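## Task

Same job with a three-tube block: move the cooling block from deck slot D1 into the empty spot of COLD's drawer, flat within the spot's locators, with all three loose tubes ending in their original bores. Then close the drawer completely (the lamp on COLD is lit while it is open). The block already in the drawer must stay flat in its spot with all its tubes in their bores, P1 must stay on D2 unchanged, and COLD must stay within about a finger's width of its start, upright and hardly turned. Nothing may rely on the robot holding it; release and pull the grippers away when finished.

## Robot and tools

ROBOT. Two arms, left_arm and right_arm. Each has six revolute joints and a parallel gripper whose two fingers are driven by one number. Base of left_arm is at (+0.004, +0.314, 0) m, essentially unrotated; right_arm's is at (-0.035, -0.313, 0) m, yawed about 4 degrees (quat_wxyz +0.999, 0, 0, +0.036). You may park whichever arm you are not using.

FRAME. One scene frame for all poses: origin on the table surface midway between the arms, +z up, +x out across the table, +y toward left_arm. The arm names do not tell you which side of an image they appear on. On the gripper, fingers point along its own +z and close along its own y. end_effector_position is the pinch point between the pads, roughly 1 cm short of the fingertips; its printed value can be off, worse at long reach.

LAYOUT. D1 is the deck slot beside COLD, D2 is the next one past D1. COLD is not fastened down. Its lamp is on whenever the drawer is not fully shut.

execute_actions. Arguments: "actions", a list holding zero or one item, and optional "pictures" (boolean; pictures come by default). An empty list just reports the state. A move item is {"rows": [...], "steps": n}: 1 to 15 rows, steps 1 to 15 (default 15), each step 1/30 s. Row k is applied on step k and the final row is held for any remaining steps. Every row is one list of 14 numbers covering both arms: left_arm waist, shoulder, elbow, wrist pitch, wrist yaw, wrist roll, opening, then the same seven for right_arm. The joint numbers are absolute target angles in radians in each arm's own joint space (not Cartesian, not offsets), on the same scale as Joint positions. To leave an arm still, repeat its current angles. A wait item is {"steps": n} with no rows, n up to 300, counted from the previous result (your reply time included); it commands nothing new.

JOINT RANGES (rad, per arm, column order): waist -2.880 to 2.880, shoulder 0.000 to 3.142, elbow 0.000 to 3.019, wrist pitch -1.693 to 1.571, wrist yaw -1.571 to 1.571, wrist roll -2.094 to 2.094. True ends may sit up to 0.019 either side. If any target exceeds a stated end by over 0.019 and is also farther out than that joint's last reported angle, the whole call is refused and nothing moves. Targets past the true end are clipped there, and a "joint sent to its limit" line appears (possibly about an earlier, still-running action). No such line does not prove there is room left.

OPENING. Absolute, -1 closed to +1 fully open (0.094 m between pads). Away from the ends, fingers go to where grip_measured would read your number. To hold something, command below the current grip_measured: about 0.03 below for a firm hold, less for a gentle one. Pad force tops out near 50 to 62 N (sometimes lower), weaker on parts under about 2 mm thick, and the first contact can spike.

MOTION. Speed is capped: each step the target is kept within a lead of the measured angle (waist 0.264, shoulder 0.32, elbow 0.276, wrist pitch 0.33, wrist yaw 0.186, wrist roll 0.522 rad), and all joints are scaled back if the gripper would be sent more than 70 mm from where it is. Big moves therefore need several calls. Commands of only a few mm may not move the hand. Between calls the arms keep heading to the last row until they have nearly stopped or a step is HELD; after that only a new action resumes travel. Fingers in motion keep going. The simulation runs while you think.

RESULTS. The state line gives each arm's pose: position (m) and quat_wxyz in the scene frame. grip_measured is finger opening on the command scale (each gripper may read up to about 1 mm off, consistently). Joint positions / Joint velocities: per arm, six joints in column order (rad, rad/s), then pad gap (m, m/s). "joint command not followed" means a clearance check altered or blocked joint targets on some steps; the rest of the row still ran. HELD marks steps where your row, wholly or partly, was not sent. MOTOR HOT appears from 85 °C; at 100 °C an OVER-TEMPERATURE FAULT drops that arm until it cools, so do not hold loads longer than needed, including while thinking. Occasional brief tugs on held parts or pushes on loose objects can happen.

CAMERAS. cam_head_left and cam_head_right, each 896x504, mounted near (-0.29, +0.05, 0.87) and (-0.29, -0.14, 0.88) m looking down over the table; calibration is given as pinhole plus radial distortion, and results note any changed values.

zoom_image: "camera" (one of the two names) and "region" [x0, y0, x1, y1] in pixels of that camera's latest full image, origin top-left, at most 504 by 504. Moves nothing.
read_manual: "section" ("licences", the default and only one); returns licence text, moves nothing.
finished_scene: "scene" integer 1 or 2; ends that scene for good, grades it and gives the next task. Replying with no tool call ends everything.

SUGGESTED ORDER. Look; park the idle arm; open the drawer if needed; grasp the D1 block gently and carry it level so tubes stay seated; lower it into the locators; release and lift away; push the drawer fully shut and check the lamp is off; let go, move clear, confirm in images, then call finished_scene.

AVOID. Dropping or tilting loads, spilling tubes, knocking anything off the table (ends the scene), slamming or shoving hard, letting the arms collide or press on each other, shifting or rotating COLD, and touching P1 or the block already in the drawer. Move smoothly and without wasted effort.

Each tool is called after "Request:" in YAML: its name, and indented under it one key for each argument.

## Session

Request:
execute_actions:
  actions: []

Scene clock: 0.00 s of 10800.00 s.
left_arm: end_effector_position=(+0.5295, +0.3097, +0.4685) grip_measured=+1.000 end_effector_quat_wxyz=(+0.689, +0.005, +0.725, -0.005) | right_arm: end_effector_position=(+0.1620, +0.1734, +0.1254) grip_measured=+1.000 end_effector_quat_wxyz=(+0.182, -0.580, +0.785, +0.118)
Joint positions: left_arm=[-0.006  1.066  1.03  -0.014  0.012 -0.     0.094] | right_arm=[ 1.111  1.533  1.091 -0.692 -0.011 -0.087  0.094]
Joint velocities: left_arm=[ 0.005 -0.005  0.007  0.007 -0.022 -0.037  0.   ] | right_arm=[-0.005 -0.015 -0.002  0.017 -0.095 -0.007  0.   ]
Motor temperatures (°C, as the motors report them): left_arm=[17 18 21 21 19 21] | right_arm=[22 20 22 19 18 17]

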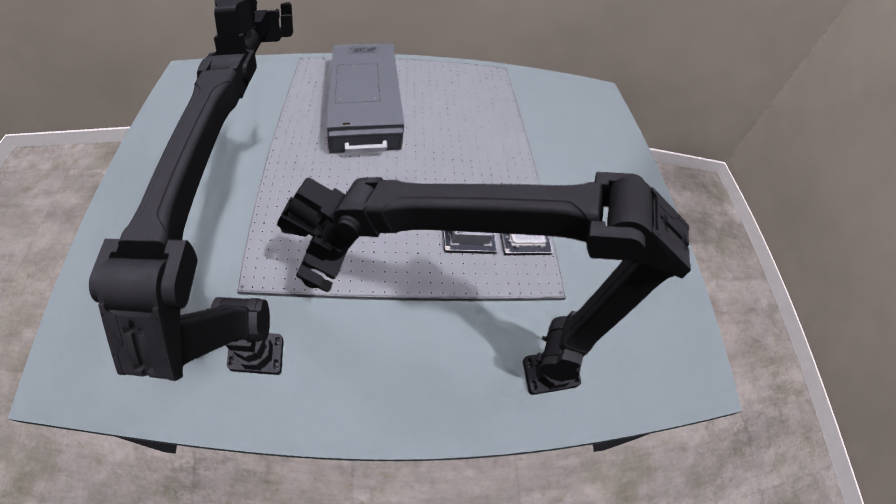

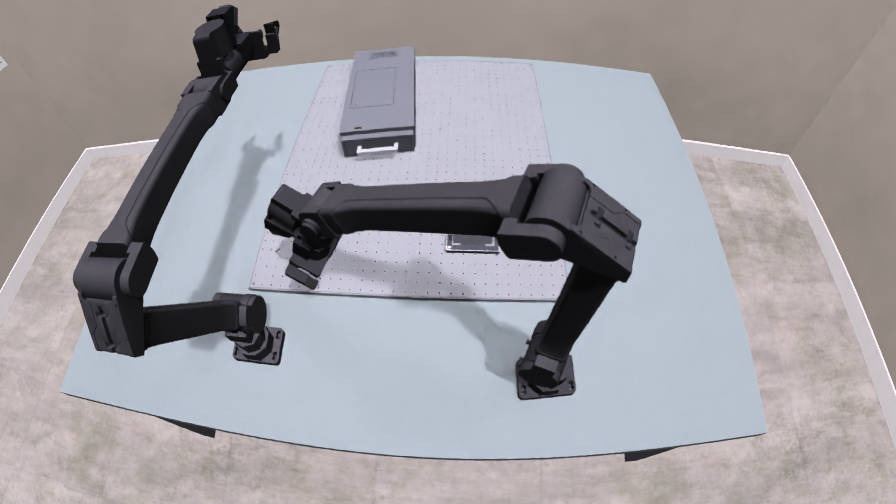

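Request:
execute_actions:
  actions:
    - {"rows":[[-0.1,1.3,1.2,-0.7,0,1.1,0,0.6,1.4,1.2,-1.25,0,0.39,1]]}
  pictures: false

Request:
execute_actions:
  actions:
    - {"rows":[[-0.15,1.55,1.26,-0.79,0,1.1,0,0.32,1.45,1.17,-1.275,0,0.39,1]]}

Request:
zoom_image:
  camera: "cam_head_left"
  region: [320, 30, 570, 260]

Request:
zoom_image:
  camera: "cam_head_right"
  region: [320, 30, 570, 260]

Scene clock: 2.83 s of 10800.00 s.
left_arm: end_effector_position=(+0.5362, +0.2596, +0.2659) grip_measured=+0.003 end_effector_quat_wxyz=(+0.317, +0.487, +0.800, +0.151) | right_arm: end_effector_position=(+0.2900, -0.0539, +0.1568) grip_measured=+1.000 end_effector_quat_wxyz=(+0.022, -0.180, +0.983, +0.011)
Joint positions: left_arm=[-0.103  1.328  1.162 -0.689  0.001  0.993  0.047] | right_arm=[ 0.602  1.436  1.137 -1.223  0.002  0.312  0.094]
Joint velocities: left_arm=[-0.005 -0.093  0.012  0.007 -0.037  0.564  0.   ] | right_arm=[-0.835 -0.181  0.261 -0.252  0.022  0.505  0.   ]
Motor temperatures (°C, as the motors report them): left_arm=[17 18 22 21 19 21] | right_arm=[22 20 23 19 18 17]
Steps of this call (steps 1 to 70: nothing new was sent; steps 71 to 85: all 15 steps of this action). Readings (joint positions):
71: left_arm=[-0.011 1.074 1.041 -0.057 0.006 0.053] | right_arm=[1.105 1.531 1.094 -0.719 -0.012 -0.055]
72: left_arm=[-0.020 1.090 1.065 -0.126 0.003 0.118] | right_arm=[1.094 1.526 1.096 -0.765 -0.012 -0.018]
74: left_arm=[-0.048 1.144 1.115 -0.268 0.002 0.257] | right_arm=[1.048 1.510 1.096 -0.861 -0.012 0.048]
78: left_arm=[-0.096 1.260 1.162 -0.593 0.002 0.628] | right_arm=[0.903 1.474 1.099 -1.051 -0.009 0.157]
85: the state above

Scene clock: 3.33 s of 10800.00 s.
left_arm: end_effector_position=(+0.5538, +0.2317, +0.1590) grip_measured=+0.003 end_effector_quat_wxyz=(+0.198, +0.563, +0.796, +0.100) | right_arm: end_effector_position=(+0.3449, -0.1639, +0.1577) grip_measured=+1.000 end_effector_quat_wxyz=(+0.006, +0.001, +1.000, +0.001)
Joint positions: left_arm=[-0.15   1.571  1.228 -0.78   0.001  1.085  0.047] | right_arm=[ 0.304  1.44   1.145 -1.264  0.002  0.379  0.094]
Joint velocities: left_arm=[-0.015 -0.073  0.007 -0.002 -0.051 -0.022  0.   ] | right_arm=[ 0.103  0.005 -0.007 -0.007 -0.007  0.022  0.   ]
Motor temperatures (°C, as the motors report them): left_arm=[17 18 22 21 19 21] | right_arm=[22 20 23 19 18 17]
Steps of this call (steps 1 to 15: all 15 steps of this action). Readings (joint positions):
1: left_arm=[-0.106 1.336 1.168 -0.705 0.001 1.009] | right_arm=[0.568 1.433 1.142 -1.230 -0.001 0.320]
2: left_arm=[-0.110 1.353 1.184 -0.726 0.001 1.021] | right_arm=[0.530 1.431 1.145 -1.234 -0.002 0.327]
4: left_arm=[-0.125 1.414 1.215 -0.751 0.001 1.043] | right_arm=[0.436 1.433 1.145 -1.247 -0.002 0.343]
8: left_arm=[-0.148 1.537 1.228 -0.771 0.001 1.070] | right_arm=[0.289 1.440 1.145 -1.261 0.004 0.368]
15: the state above

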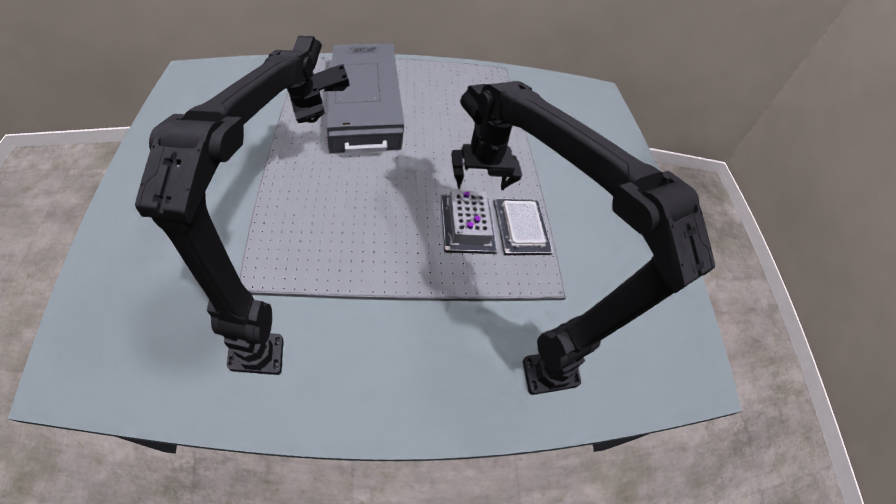

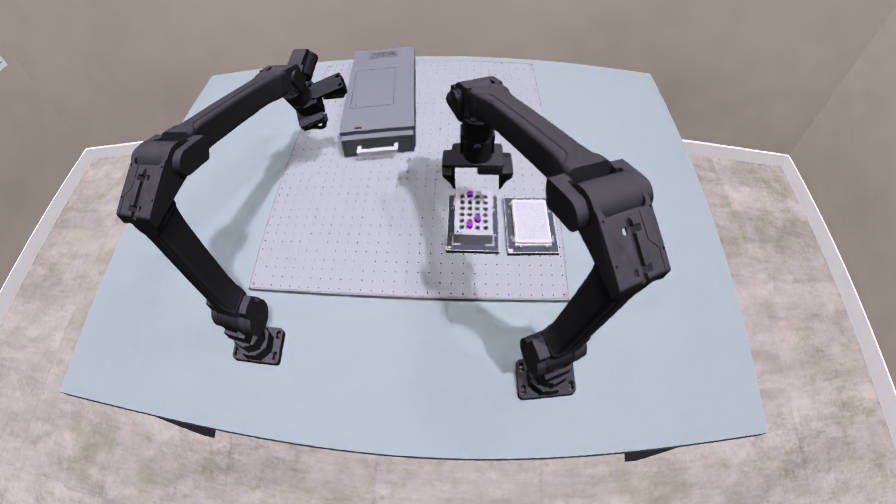

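Region (320, 30, 570, 260) of cam_head_left's 896x504 image, scaled by 2.016, with more detail than that image has; it fills the top 464 rows of this view, and the rest is white.

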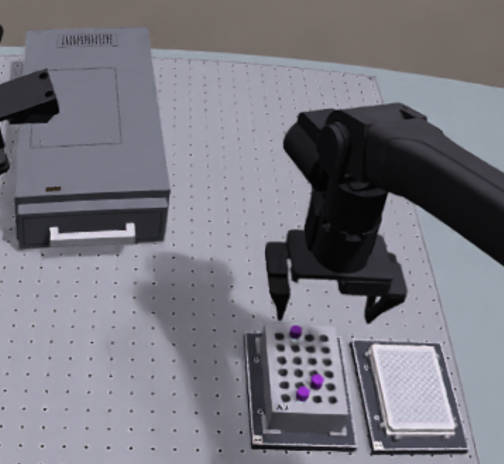

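Region (320, 30, 570, 260) of cam_head_right's 896x504 image, scaled by 2.016, with more detail than that image has; it fills the top 464 rows of this view, and the rest is white.

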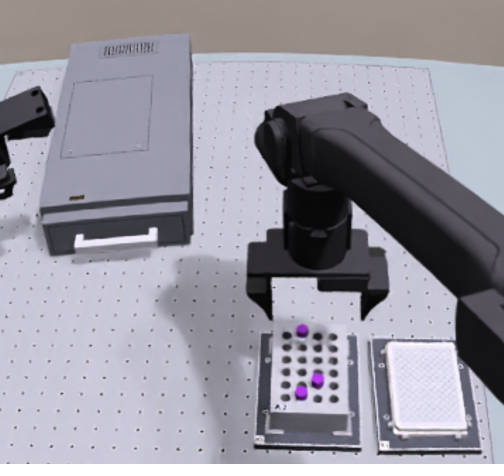

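Request:
execute_actions:
  actions:
    - {"rows":[[-0.39,1.6,1.295,-0.79,0,1.12,0,0.315,1.48,1.1,-1.17,0,0.425,1]]}
  pictures: false

Request:
execute_actions:
  actions:
    - {"rows":[[-0.39,1.73,1.27,-0.78,0,1.12,0,0.315,1.52,1.045,-1.08,0,0.425,1]]}

Request:
zoom_image:
  camera: "cam_head_right"
  region: [420, 160, 530, 260]

Scene clock: 5.83 s of 10800.00 s.
left_arm: end_effector_position=(+0.5154, +0.0898, +0.1626) grip_measured=+0.003 end_effector_quat_wxyz=(+0.213, +0.671, +0.706, +0.076) | right_arm: end_effector_position=(+0.3445, -0.1618, +0.1245) grip_measured=+1.000 end_effector_quat_wxyz=(+0.002, +0.017, +1.000, -0.000)
Joint positions: left_arm=[-0.414  1.57   1.235 -0.78   0.003  1.107  0.047] | right_arm=[ 0.309  1.477  1.091 -1.183  0.002  0.415  0.094]
Joint velocities: left_arm=[ 0.239  0.005 -0.017  0.002 -0.066  0.022  0.001] | right_arm=[-0.015  0.015 -0.002 -0.017 -0.007  0.037  0.   ]
Motor temperatures (°C, as the motors report them): left_arm=[17 18 23 21 19 21] | right_arm=[22 20 23 19 18 17]
Steps of this call (steps 1 to 15: the robot went on to your last target; steps 16 to 60: nothing new was sent; steps 61 to 75: all 15 steps of this action). Readings (joint positions):
61: left_arm=[-0.159 1.565 1.228 -0.780 -0.003 1.089] | right_arm=[0.309 1.441 1.137 -1.247 0.002 0.387]
62: left_arm=[-0.175 1.565 1.228 -0.780 -0.005 1.089] | right_arm=[0.309 1.441 1.128 -1.221 0.002 0.393]
64: left_arm=[-0.233 1.565 1.228 -0.780 -0.005 1.091] | right_arm=[0.309 1.452 1.110 -1.194 0.002 0.401]
68: left_arm=[-0.381 1.569 1.233 -0.780 0.001 1.101] | right_arm=[0.309 1.474 1.092 -1.186 0.002 0.410]
75: the state above

Scene clock: 6.33 s of 10800.00 s.
left_arm: end_effector_position=(+0.5239, +0.1023, +0.0770) grip_measured=+0.003 end_effector_quat_wxyz=(+0.139, +0.672, +0.726, +0.052) | right_arm: end_effector_position=(+0.3435, -0.1622, +0.0899) grip_measured=+1.000 end_effector_quat_wxyz=(-0.001, +0.018, +1.000, -0.001)
Joint positions: left_arm=[-0.388  1.739  1.248 -0.78   0.001  1.109  0.047] | right_arm=[ 0.309  1.517  1.036 -1.093  0.002  0.416  0.094]
Joint velocities: left_arm=[-0.015 -0.015 -0.017  0.007  0.007 -0.007 -0.   ] | right_arm=[-0.005 -0.005 -0.002 -0.007  0.007  0.007  0.   ]
Motor temperatures (°C, as the motors report them): left_arm=[17 18 23 21 19 21] | right_arm=[22 20 23 19 18 17]
Steps of this call (steps 1 to 15: all 15 steps of this action). Readings (joint positions):
1: left_arm=[-0.406 1.579 1.236 -0.780 0.003 1.108] | right_arm=[0.309 1.477 1.084 -1.164 0.002 0.415]
2: left_arm=[-0.399 1.592 1.242 -0.780 0.002 1.108] | right_arm=[0.309 1.478 1.074 -1.134 0.002 0.415]
4: left_arm=[-0.390 1.636 1.248 -0.780 0.002 1.108] | right_arm=[0.309 1.490 1.055 -1.105 0.002 0.416]
8: left_arm=[-0.388 1.721 1.248 -0.780 0.001 1.108] | right_arm=[0.309 1.514 1.037 -1.096 0.002 0.416]
15: the state above

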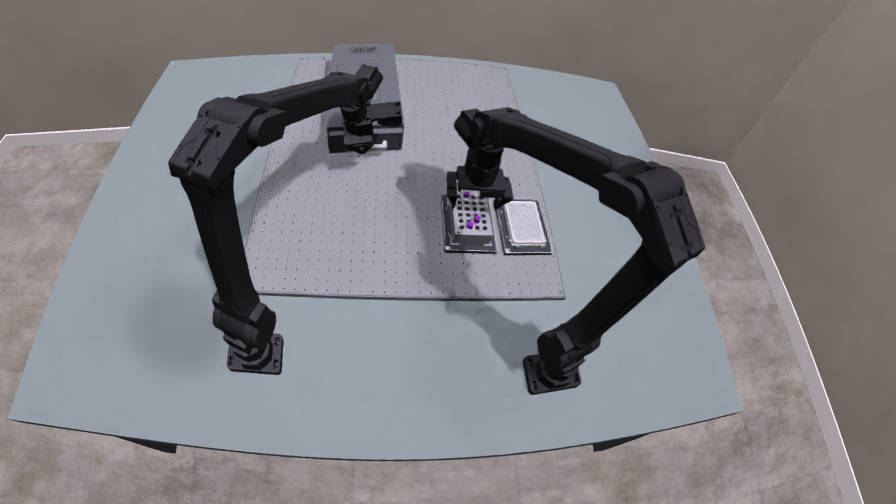

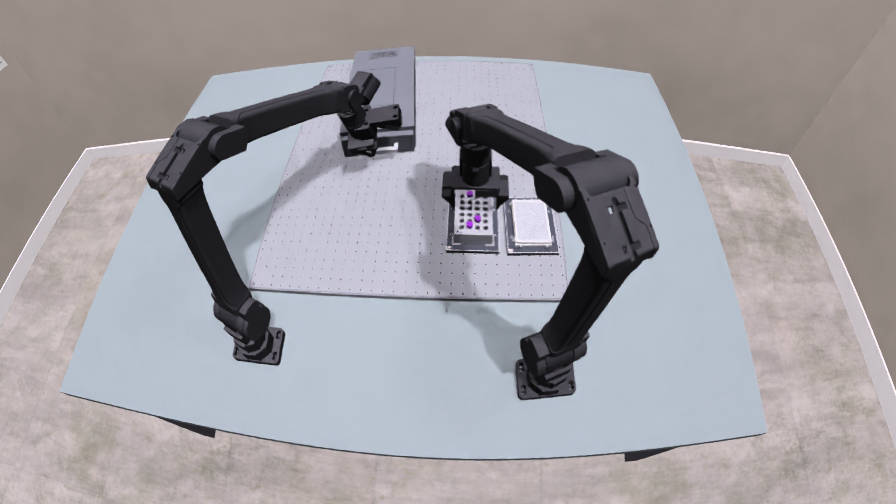

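Region (420, 160, 530, 260) of cam_head_right's 896x504 image, scaled by 4.582, with more detail than that image has; it fills the top 458 rows of this view, and the rest is white.

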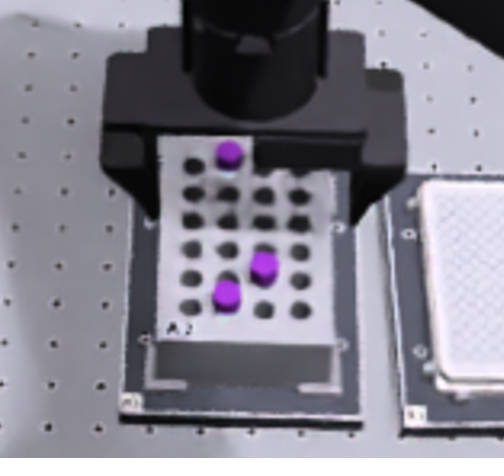

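Request:
execute_actions:
  actions:
    - {"rows":[[-0.39,1.79,1.27,-0.745,0,1.12,0,0.333,1.52,1.045,-1.08,0,0.425,1]],"steps":10}
  pictures: false

Request:
execute_actions:
  actions:
    - {"rows":[[-0.39,1.84,1.27,-0.72,0,1.12,0,0.32,1.564,1,-0.99,0,0.425,1]]}
  pictures: false

Scene clock: 8.23 s of 10800.00 s.
left_arm: end_effector_position=(+0.5267, +0.1011, +0.0672) grip_measured=+0.003 end_effector_quat_wxyz=(+0.138, +0.672, +0.726, +0.052) | right_arm: end_effector_position=(+0.3422, -0.1590, +0.0899) grip_measured=+1.000 end_effector_quat_wxyz=(-0.001, +0.014, +1.000, -0.001)
Joint positions: left_arm=[-0.388  1.76   1.248 -0.762  0.001  1.109  0.047] | right_arm=[ 0.317  1.517  1.036 -1.093  0.002  0.416  0.094]
Joint velocities: left_arm=[-0.024  0.005  0.002 -0.002 -0.022 -0.007  0.   ] | right_arm=[-0.015  0.005 -0.012  0.002 -0.066  0.007  0.   ]
Motor temperatures (°C, as the motors report them): left_arm=[17 18 23 21 19 21] | right_arm=[22 20 24 19 18 17]
Steps of this call (steps 1 to 15: the robot went on to your last target; steps 16 to 47: nothing new was sent; steps 48 to 57: all 10 steps of this action). Readings (joint positions):
48: left_arm=[-0.388 1.740 1.248 -0.777 0.001 1.109] | right_arm=[0.309 1.517 1.036 -1.093 0.002 0.416]
49: left_arm=[-0.388 1.742 1.248 -0.771 0.001 1.109] | right_arm=[0.310 1.517 1.036 -1.093 0.002 0.416]
51: left_arm=[-0.388 1.747 1.248 -0.764 0.001 1.109] | right_arm=[0.313 1.517 1.036 -1.093 0.002 0.416]
55: left_arm=[-0.388 1.758 1.248 -0.762 0.001 1.109] | right_arm=[0.317 1.517 1.036 -1.093 0.002 0.416]
57: the state above

Scene clock: 8.73 s of 10800.00 s.
left_arm: end_effector_position=(+0.5281, +0.1006, +0.0360) grip_measured=+0.003 end_effector_quat_wxyz=(+0.122, +0.674, +0.727, +0.046) | right_arm: end_effector_position=(+0.3427, -0.1588, +0.0590) grip_measured=+1.000 end_effector_quat_wxyz=(+0.001, +0.014, +1.000, -0.001)
Joint positions: left_arm=[-0.388  1.821  1.248 -0.736  0.001  1.109  0.047] | right_arm=[ 0.317  1.559  0.992 -1.003  0.002  0.416  0.094]
Joint velocities: left_arm=[ 0.005 -0.015 -0.017 -0.012 -0.037  0.007 -0.001] | right_arm=[ 0.024  0.024 -0.007 -0.017  0.095 -0.007  0.   ]
Motor temperatures (°C, as the motors report them): left_arm=[17 18 23 21 19 21] | right_arm=[22 20 24 19 18 17]
Steps of this call (steps 1 to 15: all 15 steps of this action). Readings (joint positions):
1: left_arm=[-0.388 1.763 1.248 -0.758 0.001 1.109] | right_arm=[0.317 1.518 1.030 -1.074 0.002 0.416]
2: left_arm=[-0.388 1.768 1.248 -0.748 0.001 1.109] | right_arm=[0.317 1.520 1.022 -1.045 0.002 0.416]
4: left_arm=[-0.388 1.784 1.248 -0.738 0.001 1.109] | right_arm=[0.317 1.533 1.009 -1.015 0.002 0.416]
8: left_arm=[-0.388 1.814 1.248 -0.737 0.001 1.109] | right_arm=[0.317 1.557 0.994 -1.005 0.002 0.416]
15: the state above

Request:
execute_actions:
  actions:
    - {"rows":[[-0.4,1.79,1.225,-0.72,0,1.1,0,0.32,1.564,1,-0.99,0,0.425,0.9],[-0.406,1.775,1.205,-0.715,0,1.09,0,0.32,1.564,1,-0.99,0,0.425,0.86],[-0.412,1.76,1.185,-0.71,0,1.08,0,0.32,1.564,1,-0.99,0,0.425,0.83],[-0.419,1.745,1.165,-0.707,0,1.08,0,0.32,1.564,1,-0.99,0,0.425,0.77],[-0.426,1.73,1.143,-0.704,0,1.07,0,0.32,1.564,1,-0.99,0,0.425,0.77],[-0.433,1.715,1.122,-0.7,0,1.06,0,0.32,1.564,1,-0.99,0,0.425,0.77],[-0.44,1.7,1.1,-0.697,0,1.05,0,0.32,1.564,1,-0.99,0,0.425,0.77],[-0.447,1.685,1.08,-0.69,0,1.05,0,0.32,1.554,1.02,-0.99,0,0.425,0.77],[-0.455,1.67,1.06,-0.685,0,1.04,0,0.32,1.544,1.04,-0.99,0,0.425,0.77],[-0.463,1.655,1.04,-0.68,0,1.03,0,0.32,1.534,1.055,-1,0,0.425,0.77],[-0.471,1.64,1.02,-0.675,0,1.02,0,0.32,1.524,1.07,-1.005,0,0.425,0.77],[-0.48,1.625,1,-0.67,0,1.01,0,0.32,1.51,1.085,-1.01,0,0.425,0.77],[-0.489,1.61,0.98,-0.665,0,1,0,0.32,1.495,1.1,-1.02,0,0.425,0.77],[-0.498,1.595,0.96,-0.66,0,0.99,0,0.32,1.485,1.11,-1.035,0,0.425,0.77],[-0.507,1.58,0.94,-0.655,0,0.98,0,0.32,1.475,1.12,-1.05,0,0.425,0.77]]}
  pictures: false

Request:
execute_actions:
  actions:
    - {"rows":[[-0.516,1.565,0.92,-0.65,0,0.97,0,0.32,1.47,1.13,-1.065,0,0.425,0.77],[-0.525,1.55,0.9,-0.645,0,0.96,0,0.32,1.463,1.14,-1.08,0,0.425,0.77],[-0.535,1.535,0.88,-0.64,0,0.95,0,0.32,1.456,1.15,-1.095,0,0.425,0.77],[-0.545,1.52,0.86,-0.635,0,0.94,0,0.32,1.449,1.16,-1.11,0,0.425,0.77],[-0.555,1.505,0.84,-0.63,0,0.93,0,0.32,1.442,1.17,-1.13,0,0.425,0.77],[-0.567,1.487,0.82,-0.63,0,0.92,0,0.32,1.435,1.18,-1.15,0,0.425,0.77],[-0.58,1.469,0.8,-0.63,0,0.91,0,0.32,1.428,1.19,-1.17,0,0.425,0.77],[-0.593,1.451,0.78,-0.63,0,0.9,0,0.32,1.421,1.2,-1.19,0,0.425,0.77],[-0.605,1.432,0.76,-0.63,0,0.89,0,0.32,1.414,1.21,-1.21,0,0.425,0.77],[-0.615,1.417,0.745,-0.63,0,0.88,0,0.32,1.407,1.22,-1.23,0,0.425,0.77],[-0.625,1.402,0.73,-0.63,0,0.87,0,0.32,1.4,1.23,-1.25,0,0.425,0.77],[-0.635,1.39,0.718,-0.63,0,0.86,0,0.32,1.393,1.24,-1.27,0,0.425,0.77],[-0.645,1.378,0.706,-0.63,0,0.85,0,0.32,1.386,1.25,-1.285,0,0.425,0.77]]}

Scene clock: 17.77 s of 10800.00 s.
left_arm: end_effector_position=(+0.4292, +0.0917, +0.0434) grip_measured=+0.003 end_effector_quat_wxyz=(+0.126, +0.679, +0.722, +0.037) | right_arm: end_effector_position=(+0.3440, -0.1580, +0.0627) grip_measured=+0.812 end_effector_quat_wxyz=(-0.001, +0.014, +1.000, -0.000)
Joint positions: left_arm=[-0.484  1.617  0.988 -0.679 -0.003  1.028  0.047] | right_arm=[ 0.317  1.559  1.004 -1.018 -0.     0.416  0.085]
Joint velocities: left_arm=[-0.317 -0.454 -0.559  0.115 -0.007 -0.198 -0.001] | right_arm=[ 0.005 -0.005  0.12  -0.222 -0.066 -0.007 -0.001]
Motor temperatures (°C, as the motors report them): left_arm=[17 19 24 21 19 21] | right_arm=[22 20 24 19 18 17]
Steps of this call (steps 1 to 15: the robot went on to your last target; steps 16 to 90: nothing new was sent; then 5.53 s passed at rest; steps 91 to 105: all 15 steps of this action). Readings (joint positions):
91: left_arm=[-0.388 1.820 1.247 -0.735 0.001 1.109] | right_arm=[0.317 1.559 0.992 -1.003 0.002 0.416]
92: left_arm=[-0.389 1.817 1.242 -0.732 0.001 1.107] | right_arm=[0.317 1.559 0.992 -1.003 0.002 0.416]
94: left_arm=[-0.393 1.803 1.219 -0.714 -0.002 1.102] | right_arm=[0.317 1.559 0.992 -1.002 0.000 0.416]
98: left_arm=[-0.412 1.743 1.143 -0.692 -0.003 1.083] | right_arm=[0.317 1.559 0.992 -1.002 0.000 0.416]
105: the state above

Scene clock: 18.27 s of 10800.00 s.
left_arm: end_effector_position=(+0.3126, +0.0847, +0.0411) grip_measured=+0.003 end_effector_quat_wxyz=(+0.131, +0.685, +0.716, +0.017) | right_arm: end_effector_position=(+0.3327, -0.1626, +0.1120) grip_measured=+0.812 end_effector_quat_wxyz=(-0.032, +0.014, +0.999, -0.014)
Joint positions: left_arm=[-0.641  1.389  0.72  -0.636 -0.001  0.888  0.047] | right_arm=[ 0.317  1.507  1.087 -1.221 -0.     0.416  0.085]
Joint velocities: left_arm=[-0.181 -0.22  -0.217 -0.007 -0.022 -0.168 -0.   ] | right_arm=[-0.005 -0.171  0.149 -0.339 -0.081 -0.007 -0.001]
Motor temperatures (°C, as the motors report them): left_arm=[17 19 24 21 19 21] | right_arm=[22 21 24 19 18 17]
Steps of this call (steps 1 to 15: all 15 steps of this action). Readings (joint positions):
1: left_arm=[-0.495 1.602 0.968 -0.674 -0.003 1.019] | right_arm=[0.317 1.559 1.009 -1.027 -0.000 0.416]
2: left_arm=[-0.505 1.588 0.948 -0.669 -0.002 1.010] | right_arm=[0.317 1.558 1.014 -1.036 -0.000 0.416]
4: left_arm=[-0.524 1.559 0.909 -0.658 -0.002 0.991] | right_arm=[0.317 1.554 1.025 -1.057 -0.000 0.416]
8: left_arm=[-0.563 1.498 0.833 -0.639 -0.002 0.953] | right_arm=[0.317 1.541 1.047 -1.111 -0.000 0.416]
15: the state above

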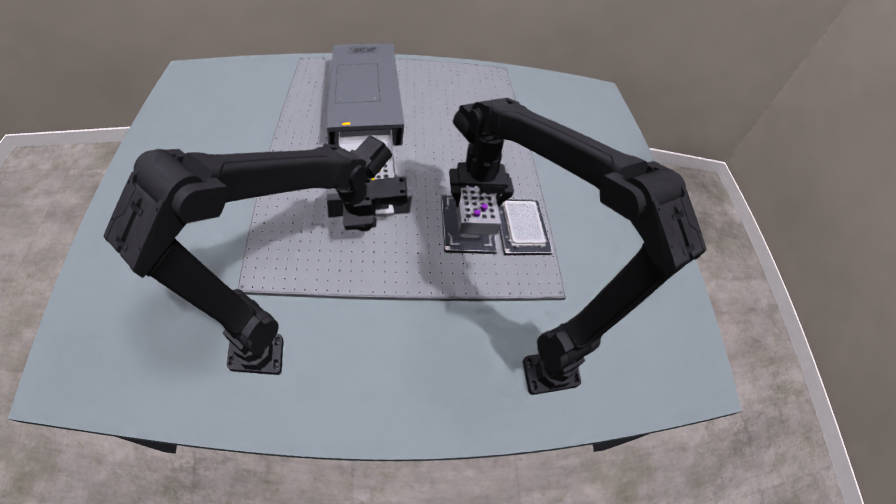

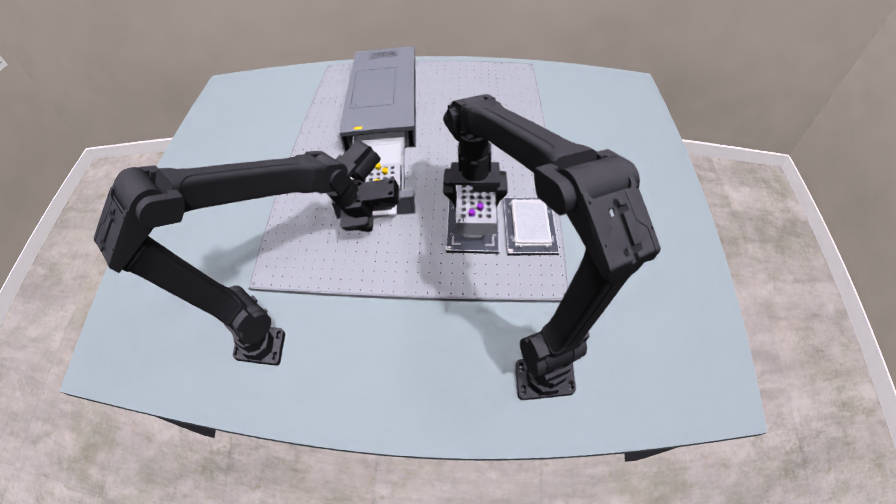

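Request:
execute_actions:
  actions:
    - {"rows":[[-0.67,1.35,0.68,-0.63,0,0.82,0,0.32,1.4,1.29,-1.3,0,0.3,0.77],[-0.68,1.34,0.67,-0.63,0,0.82,0,0.32,1.42,1.32,-1.31,0,0.2,0.77],[-0.69,1.33,0.66,-0.63,0,0.81,0,0.32,1.44,1.35,-1.32,0,0.1,0.77],[-0.705,1.315,0.645,-0.63,0,0.8,0,0.32,1.47,1.39,-1.33,0,-0.1,0.77]],"steps":12}
  pictures: false

Request:
execute_actions:
  actions:
    - {"rows":[[-0.68,1.28,0.73,-0.7,0,0.8,0,0.32,1.49,1.42,-1.34,0,-0.2,0.77],[-0.68,1.24,0.76,-0.76,0,0.8,0,0.33,1.51,1.45,-1.345,0,-0.3,0.77],[-0.68,1.2,0.79,-0.82,0,0.8,0,0.34,1.54,1.49,-1.35,0,-0.4,0.77],[-0.68,1.15,0.8,-0.88,0,0.8,0,0.35,1.57,1.53,-1.36,0,-0.5,0.77],[-0.68,1.1,0.8,-0.94,0,0.8,0,0.36,1.6,1.57,-1.365,0,-0.6,0.77],[-0.68,1.05,0.8,-1,0,0.8,0,0.37,1.63,1.61,-1.37,0,-0.7,0.77],[-0.68,1,0.8,-1,0,0.8,0,0.38,1.66,1.65,-1.38,0,-0.8,0.77],[-0.65,1,0.8,-1,0,0.8,0,0.39,1.69,1.69,-1.385,0,-0.9,0.77],[-0.55,1,0.8,-1,0,0.8,0,0.4,1.71,1.72,-1.39,0,-1,0.77],[-0.4,1,0.8,-1,0,0.8,0,0.41,1.74,1.76,-1.4,0,-1.03,0.77],[0,1,0.8,-1,0,0.8,-1,0.42,1.77,1.8,-1.41,0,-1.03,0.77]]}

Request:
zoom_image:
  camera: "cam_head_left"
  region: [310, 110, 450, 250]

Request:
execute_actions:
  actions:
    - {"rows":[[0,1,0.8,-1,0,0.8,-1,0.43,1.795,1.83,-1.415,0,-1.03,0.77],[0,1,0.8,-1,0,0.8,-1,0.44,1.82,1.865,-1.42,0,-1.03,0.77],[0,1,0.8,-1,0,0.8,-1,0.45,1.845,1.9,-1.43,0,-1.03,0.77],[0,1,0.8,-1,0,0.8,-1,0.46,1.87,1.935,-1.44,0,-1.03,0.77],[0,1,0.8,-1,0,0.8,-1,0.47,1.895,1.97,-1.45,0,-1.03,0.77],[0,1,0.8,-1,0,0.8,-1,0.48,1.92,2.005,-1.46,0,-1.03,0.77],[0,1,0.8,-1,0,0.8,-1,0.49,1.95,2.04,-1.47,0,-1.03,0.77],[0,1,0.8,-1,0,0.8,-1,0.5,1.98,2.075,-1.48,0,-1.03,0.77],[0,1,0.8,-1,0,0.8,-1,0.51,2.01,2.11,-1.49,0,-1.03,0.77],[0,1,0.8,-1,0,0.8,-1,0.52,2.04,2.145,-1.5,0,-1.03,0.77],[0,1,0.8,-1,0,0.8,-1,0.53,2.07,2.18,-1.5,0,-1.03,0.77],[0,1,0.8,-1,0,0.8,-1,0.54,2.1,2.215,-1.5,0,-1.03,0.77],[0,1,0.8,-1,0,0.8,-1,0.545,2.13,2.245,-1.5,0,-1.03,0.77],[0,1,0.8,-1,0,0.8,-1,0.545,2.15,2.27,-1.5,0,-1.03,0.77]]}
  pictures: false

Request:
execute_actions:
  actions:
    - {"steps":20}

Request:
zoom_image:
  camera: "cam_head_left"
  region: [310, 110, 450, 250]

Scene clock: 27.03 s of 10800.00 s.
left_arm: end_effector_position=(+0.2805, +0.0809, +0.0410) grip_measured=+0.002 end_effector_quat_wxyz=(+0.135, +0.681, +0.720, +0.008) | right_arm: end_effector_position=(+0.3841, -0.1415, +0.1955) grip_measured=+0.812 end_effector_quat_wxyz=(+0.029, -0.208, +0.978, +0.005)
Joint positions: left_arm=[-0.702  1.325  0.657 -0.631 -0.001  0.816  0.047] | right_arm=[ 0.317  1.501  1.311 -1.321 -0.    -0.031  0.085]
Joint velocities: left_arm=[-0.024 -0.005  0.002 -0.012 -0.066  0.022  0.001] | right_arm=[ 0.005 -0.024  0.007 -0.012 -0.007 -0.359  0.   ]
Motor temperatures (°C, as the motors report them): left_arm=[17 19 23 21 19 21] | right_arm=[22 21 27 19 18 17]
Steps of this call (steps 1 to 30: the robot went on to your last target; steps 31 to 90: nothing new was sent; then 5.37 s passed at rest; steps 91 to 102: all 12 steps of this action). Readings (joint positions):
91: left_arm=[-0.651 1.379 0.709 -0.638 0.002 0.856] | right_arm=[0.317 1.443 1.165 -1.277 -0.000 0.400]
92: left_arm=[-0.654 1.376 0.705 -0.638 0.001 0.851] | right_arm=[0.317 1.445 1.171 -1.285 -0.000 0.367]
94: left_arm=[-0.667 1.361 0.688 -0.633 -0.004 0.839] | right_arm=[0.317 1.456 1.200 -1.308 -0.000 0.262]
98: left_arm=[-0.696 1.329 0.660 -0.631 -0.002 0.823] | right_arm=[0.317 1.494 1.283 -1.321 -0.000 0.059]
102: the state above

Scene clock: 27.53 s of 10800.00 s.
left_arm: end_effector_position=(+0.3199, +0.2220, +0.1701) grip_measured=-0.974 end_effector_quat_wxyz=(+0.182, +0.511, +0.839, +0.048) | right_arm: end_effector_position=(+0.4814, -0.0536, +0.1885) grip_measured=+0.812 end_effector_quat_wxyz=(+0.033, -0.624, +0.781, -0.007)
Joint positions: left_arm=[-0.283  0.974  0.754 -0.972  0.004  0.814  0.001] | right_arm=[ 0.394  1.823  1.702 -1.382  0.001 -0.882  0.085]
Joint velocities: left_arm=[ 2.418  0.005  0.11  -0.017 -0.007  0.081 -0.027] | right_arm=[ 0.288  0.288  0.242 -0.022 -0.095 -0.945  0.001]
Motor temperatures (°C, as the motors report them): left_arm=[17 19 23 21 19 21] | right_arm=[22 21 27 19 18 17]
Steps of this call (steps 1 to 15: all 15 steps of this action). Readings (joint positions):
1: left_arm=[-0.701 1.324 0.660 -0.643 -0.001 0.815] | right_arm=[0.317 1.502 1.313 -1.323 -0.000 -0.059]
2: left_arm=[-0.698 1.318 0.667 -0.675 -0.001 0.815] | right_arm=[0.317 1.507 1.319 -1.329 -0.000 -0.102]
4: left_arm=[-0.692 1.287 0.687 -0.756 -0.001 0.814] | right_arm=[0.318 1.535 1.354 -1.352 -0.000 -0.218]
8: left_arm=[-0.687 1.138 0.715 -0.909 -0.000 0.814] | right_arm=[0.332 1.642 1.487 -1.372 0.001 -0.490]
15: the state above

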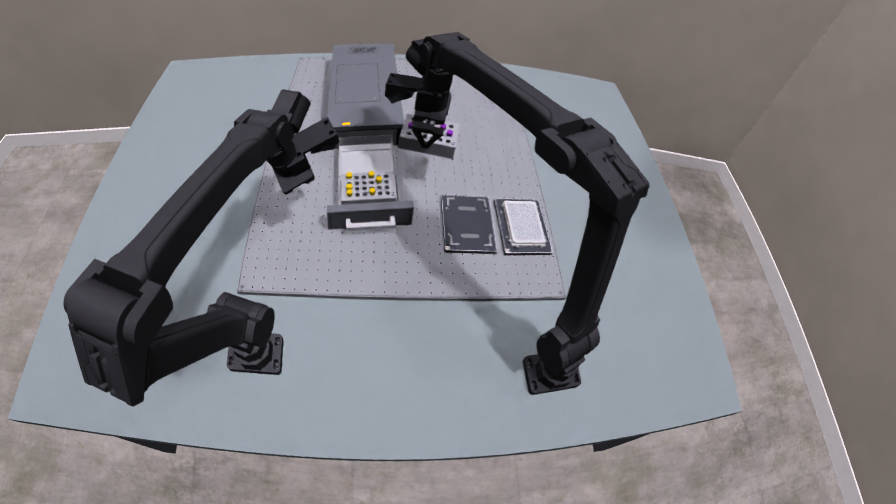

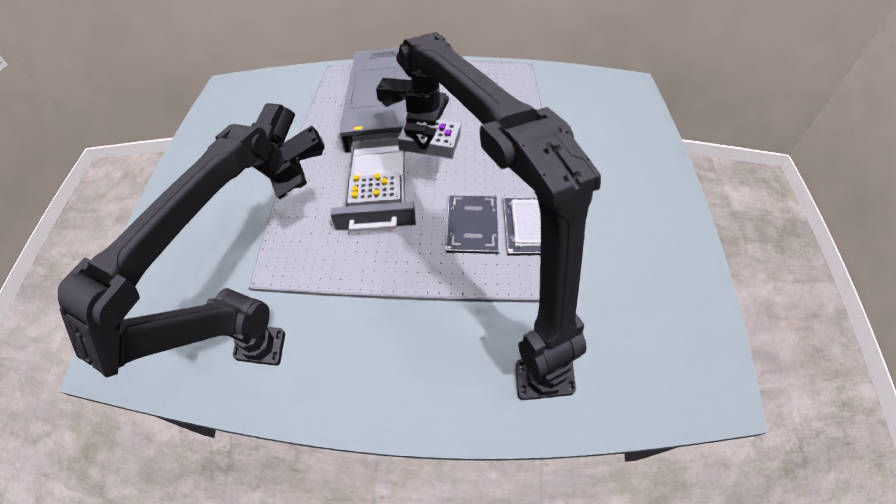

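Region (310, 110, 450, 250) of cam_head_left's 896x504 image, scaled by 3.600, with more detail than that image has.

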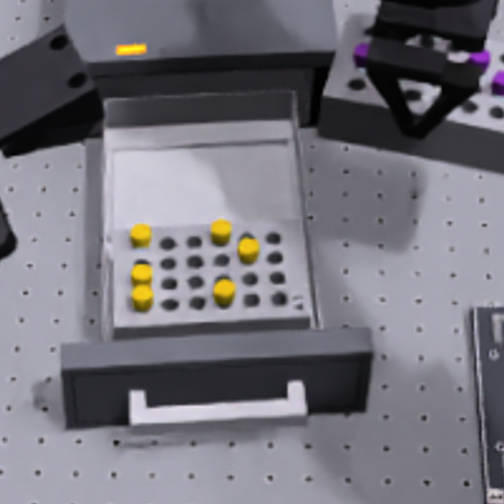

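Scene clock: 28.03 s of 10800.00 s.
left_arm: end_effector_position=(+0.3306, +0.3158, +0.1664) grip_measured=-0.988 end_effector_quat_wxyz=(+0.162, +0.384, +0.906, +0.071) | right_arm: end_effector_position=(+0.5415, +0.0738, +0.1665) grip_measured=+0.812 end_effector_quat_wxyz=(-0.047, +0.719, -0.694, +0.010)
Joint positions: left_arm=[ 0.004  0.985  0.756 -0.987 -0.001  0.809  0.001] | right_arm=[ 0.519  2.16   2.169 -1.485 -0.    -1.015  0.085]
Joint velocities: left_arm=[ 0.005  0.005 -0.007  0.007  0.022  0.007  0.   ] | right_arm=[ 0.269  0.65   0.593  0.027 -0.007 -0.022 -0.001]
Motor temperatures (°C, as the motors report them): left_arm=[17 18 24 21 19 21] | right_arm=[22 21 27 19 18 17]
Steps of this call (steps 1 to 15: all 15 steps of this action). Readings (joint positions):
1: left_arm=[-0.198 0.976 0.756 -0.972 0.003 0.814] | right_arm=[0.404 1.833 1.710 -1.385 -0.000 -0.910]
2: left_arm=[-0.116 0.978 0.756 -0.973 0.002 0.813] | right_arm=[0.412 1.842 1.720 -1.393 -0.000 -0.932]
4: left_arm=[0.004 0.982 0.756 -0.979 -0.006 0.811] | right_arm=[0.429 1.869 1.756 -1.417 -0.000 -0.961]
8: left_arm=[0.026 0.985 0.756 -0.986 -0.004 0.809] | right_arm=[0.459 1.955 1.887 -1.457 -0.000 -0.993]
15: the state above

Scene clock: 28.70 s of 10800.00 s.
left_arm: end_effector_position=(+0.3306, +0.3158, +0.1664) grip_measured=-0.988 end_effector_quat_wxyz=(+0.162, +0.384, +0.906, +0.071) | right_arm: end_effector_position=(+0.5306, +0.0960, +0.1237) grip_measured=+0.812 end_effector_quat_wxyz=(-0.017, +0.733, -0.680, +0.002)
Joint positions: left_arm=[ 0.004  0.985  0.756 -0.987 -0.001  0.809  0.001] | right_arm=[ 0.554  2.233  2.185 -1.49  -0.002 -1.02   0.085]
Joint velocities: left_arm=[-0.005 -0.015  0.002 -0.007  0.007  0.022 -0.001] | right_arm=[-0.015 -0.005  0.007 -0.007 -0.007  0.022 -0.   ]
Motor temperatures (°C, as the motors report them): left_arm=[17 18 24 21 19 21] | right_arm=[22 21 28 19 18 17]
Steps of this call (steps 1 to 20: the robot went on to your last target). Readings (joint positions):
1: left_arm=[0.004 0.985 0.756 -0.987 -0.001 0.809] | right_arm=[0.528 2.178 2.183 -1.484 -0.001 -1.016]
2: left_arm=[0.004 0.985 0.756 -0.987 -0.001 0.809] | right_arm=[0.535 2.191 2.185 -1.484 -0.002 -1.017]
4: left_arm=[0.004 0.985 0.756 -0.987 -0.001 0.809] | right_arm=[0.547 2.211 2.185 -1.489 -0.003 -1.019]
8: left_arm=[0.004 0.985 0.756 -0.987 -0.001 0.809] | right_arm=[0.554 2.231 2.185 -1.490 -0.004 -1.020]
20: the state above

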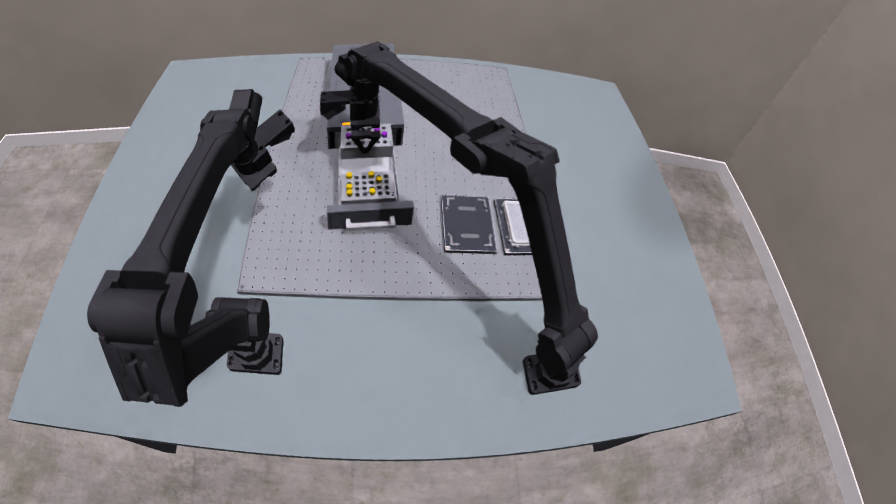

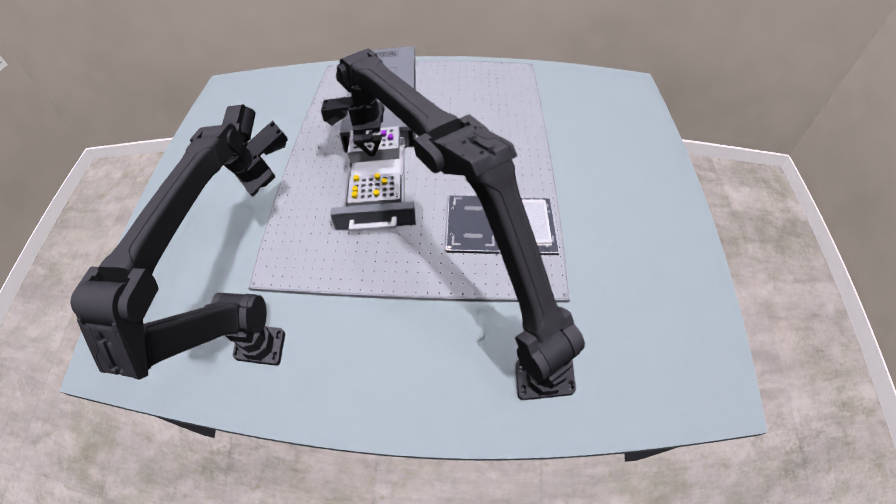

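Region (310, 110, 450, 250) of cam_head_left's 896x504 image, scaled by 3.600, with more detail than that image has.

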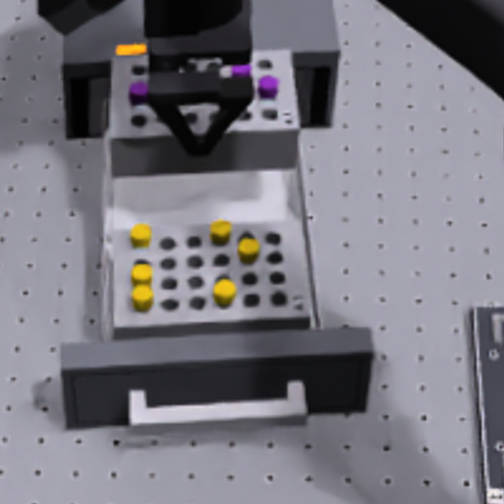

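Request:
execute_actions:
  actions:
    - {"rows":[[0,1,0.8,-1,0,0.8,-1,0.578,2.19,2.18,-1.455,0,-1.02,0.77]]}

Request:
zoom_image:
  camera: "cam_head_left"
  region: [310, 110, 450, 250]

Request:
zoom_image:
  camera: "cam_head_right"
  region: [310, 110, 450, 250]

Scene clock: 30.97 s of 10800.00 s.
left_arm: end_effector_position=(+0.3306, +0.3158, +0.1664) grip_measured=-0.988 end_effector_quat_wxyz=(+0.162, +0.384, +0.906, +0.071) | right_arm: end_effector_position=(+0.5213, +0.0968, +0.0969) grip_measured=+0.812 end_effector_quat_wxyz=(+0.000, +0.736, -0.677, -0.001)
Joint positions: left_arm=[ 0.004  0.985  0.756 -0.987 -0.001  0.809  0.001] | right_arm=[ 0.563  2.246  2.138 -1.465 -0.002 -1.02   0.085]
Joint velocities: left_arm=[-0.005 -0.005 -0.022 -0.012  0.051 -0.022 -0.   ] | right_arm=[-0.005  0.005 -0.002  0.022  0.051 -0.007 -0.002]
Motor temperatures (°C, as the motors report them): left_arm=[17 18 24 21 19 21] | right_arm=[22 21 28 19 18 17]
Steps of this call (steps 1 to 15: the robot went on to your last target; steps 16 to 53: nothing new was sent; steps 54 to 68: all 15 steps of this action). Readings (joint positions):
54: left_arm=[0.004 0.985 0.756 -0.987 -0.001 0.809] | right_arm=[0.554 2.233 2.178 -1.484 -0.002 -1.020]
55: left_arm=[0.004 0.985 0.756 -0.987 -0.001 0.809] | right_arm=[0.554 2.232 2.172 -1.478 -0.002 -1.020]
57: left_arm=[0.004 0.985 0.756 -0.987 -0.001 0.809] | right_arm=[0.555 2.233 2.157 -1.466 -0.002 -1.020]
61: left_arm=[0.004 0.985 0.756 -0.987 -0.001 0.809] | right_arm=[0.559 2.241 2.139 -1.465 -0.002 -1.020]
68: the state above

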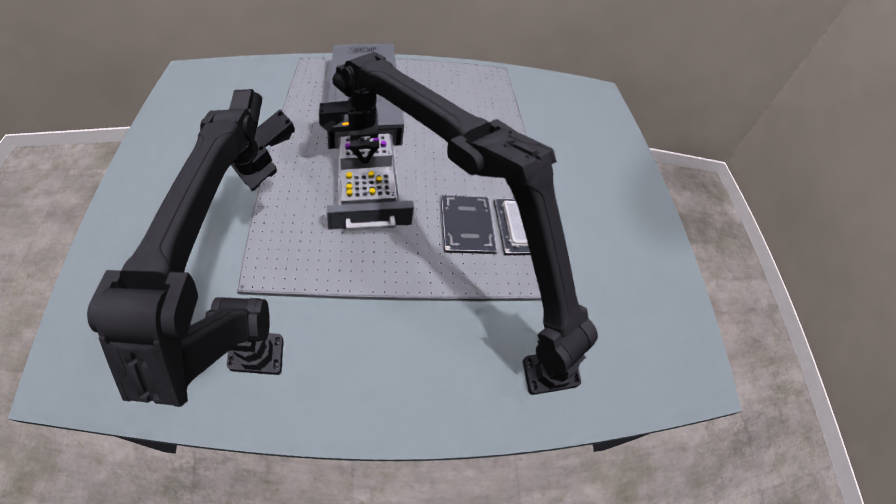

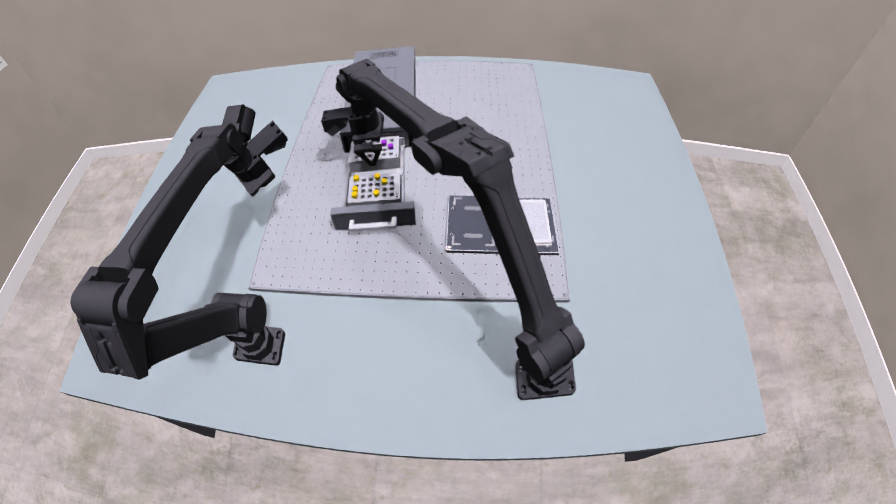

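Region (310, 110, 450, 250) of cam_head_left's 896x504 image, scaled by 3.600, with more detail than that image has.

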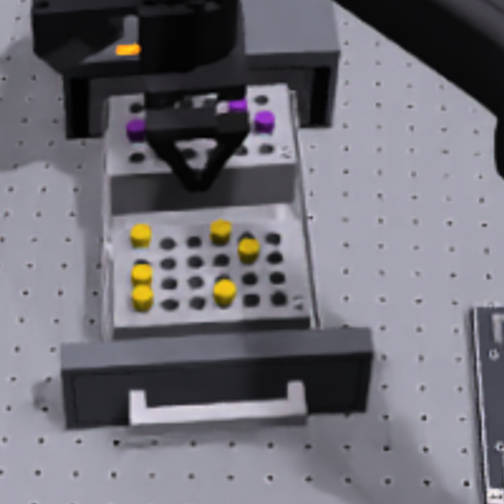

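Region (310, 110, 450, 250) of cam_head_right's 896x504 image, scaled by 3.600, with more detail than that image has.

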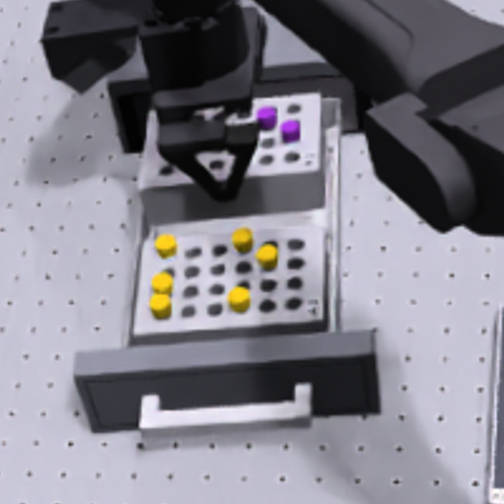

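Request:
execute_actions:
  actions:
    - {"rows":[[0,1,0.8,-1,0,0.8,-1,0.541,2.2,2.15,-1.43,0,-1.015,0.77]],"steps":12}
  pictures: false

Scene clock: 33.33 s of 10800.00 s.
left_arm: end_effector_position=(+0.3306, +0.3158, +0.1664) grip_measured=-0.988 end_effector_quat_wxyz=(+0.162, +0.384, +0.906, +0.071) | right_arm: end_effector_position=(+0.5218, +0.0932, +0.0843) grip_measured=+0.812 end_effector_quat_wxyz=(+0.003, +0.735, -0.679, -0.002)
Joint positions: left_arm=[ 0.004  0.985  0.756 -0.987 -0.001  0.809  0.001] | right_arm=[ 0.558  2.249  2.111 -1.439 -0.002 -1.02   0.085]
Joint velocities: left_arm=[ 0.005 -0.005 -0.022  0.012  0.037 -0.037 -0.001] | right_arm=[-0.015 -0.005 -0.002  0.012 -0.007 -0.007 -0.001]
Motor temperatures (°C, as the motors report them): left_arm=[17 18 25 21 19 21] | right_arm=[22 22 28 19 18 17]
Steps of this call (steps 1 to 15: the robot went on to your last target; steps 16 to 59: nothing new was sent; steps 60 to 71: all 12 steps of this action). Readings (joint positions):
60: left_arm=[0.004 0.985 0.756 -0.987 -0.001 0.809] | right_arm=[0.563 2.246 2.133 -1.459 -0.002 -1.020]
61: left_arm=[0.004 0.985 0.756 -0.987 -0.001 0.809] | right_arm=[0.563 2.246 2.130 -1.453 -0.002 -1.020]
63: left_arm=[0.004 0.985 0.756 -0.987 -0.001 0.809] | right_arm=[0.562 2.246 2.122 -1.441 -0.002 -1.020]
67: left_arm=[0.004 0.985 0.756 -0.987 -0.001 0.809] | right_arm=[0.560 2.248 2.111 -1.439 -0.002 -1.020]
71: the state above


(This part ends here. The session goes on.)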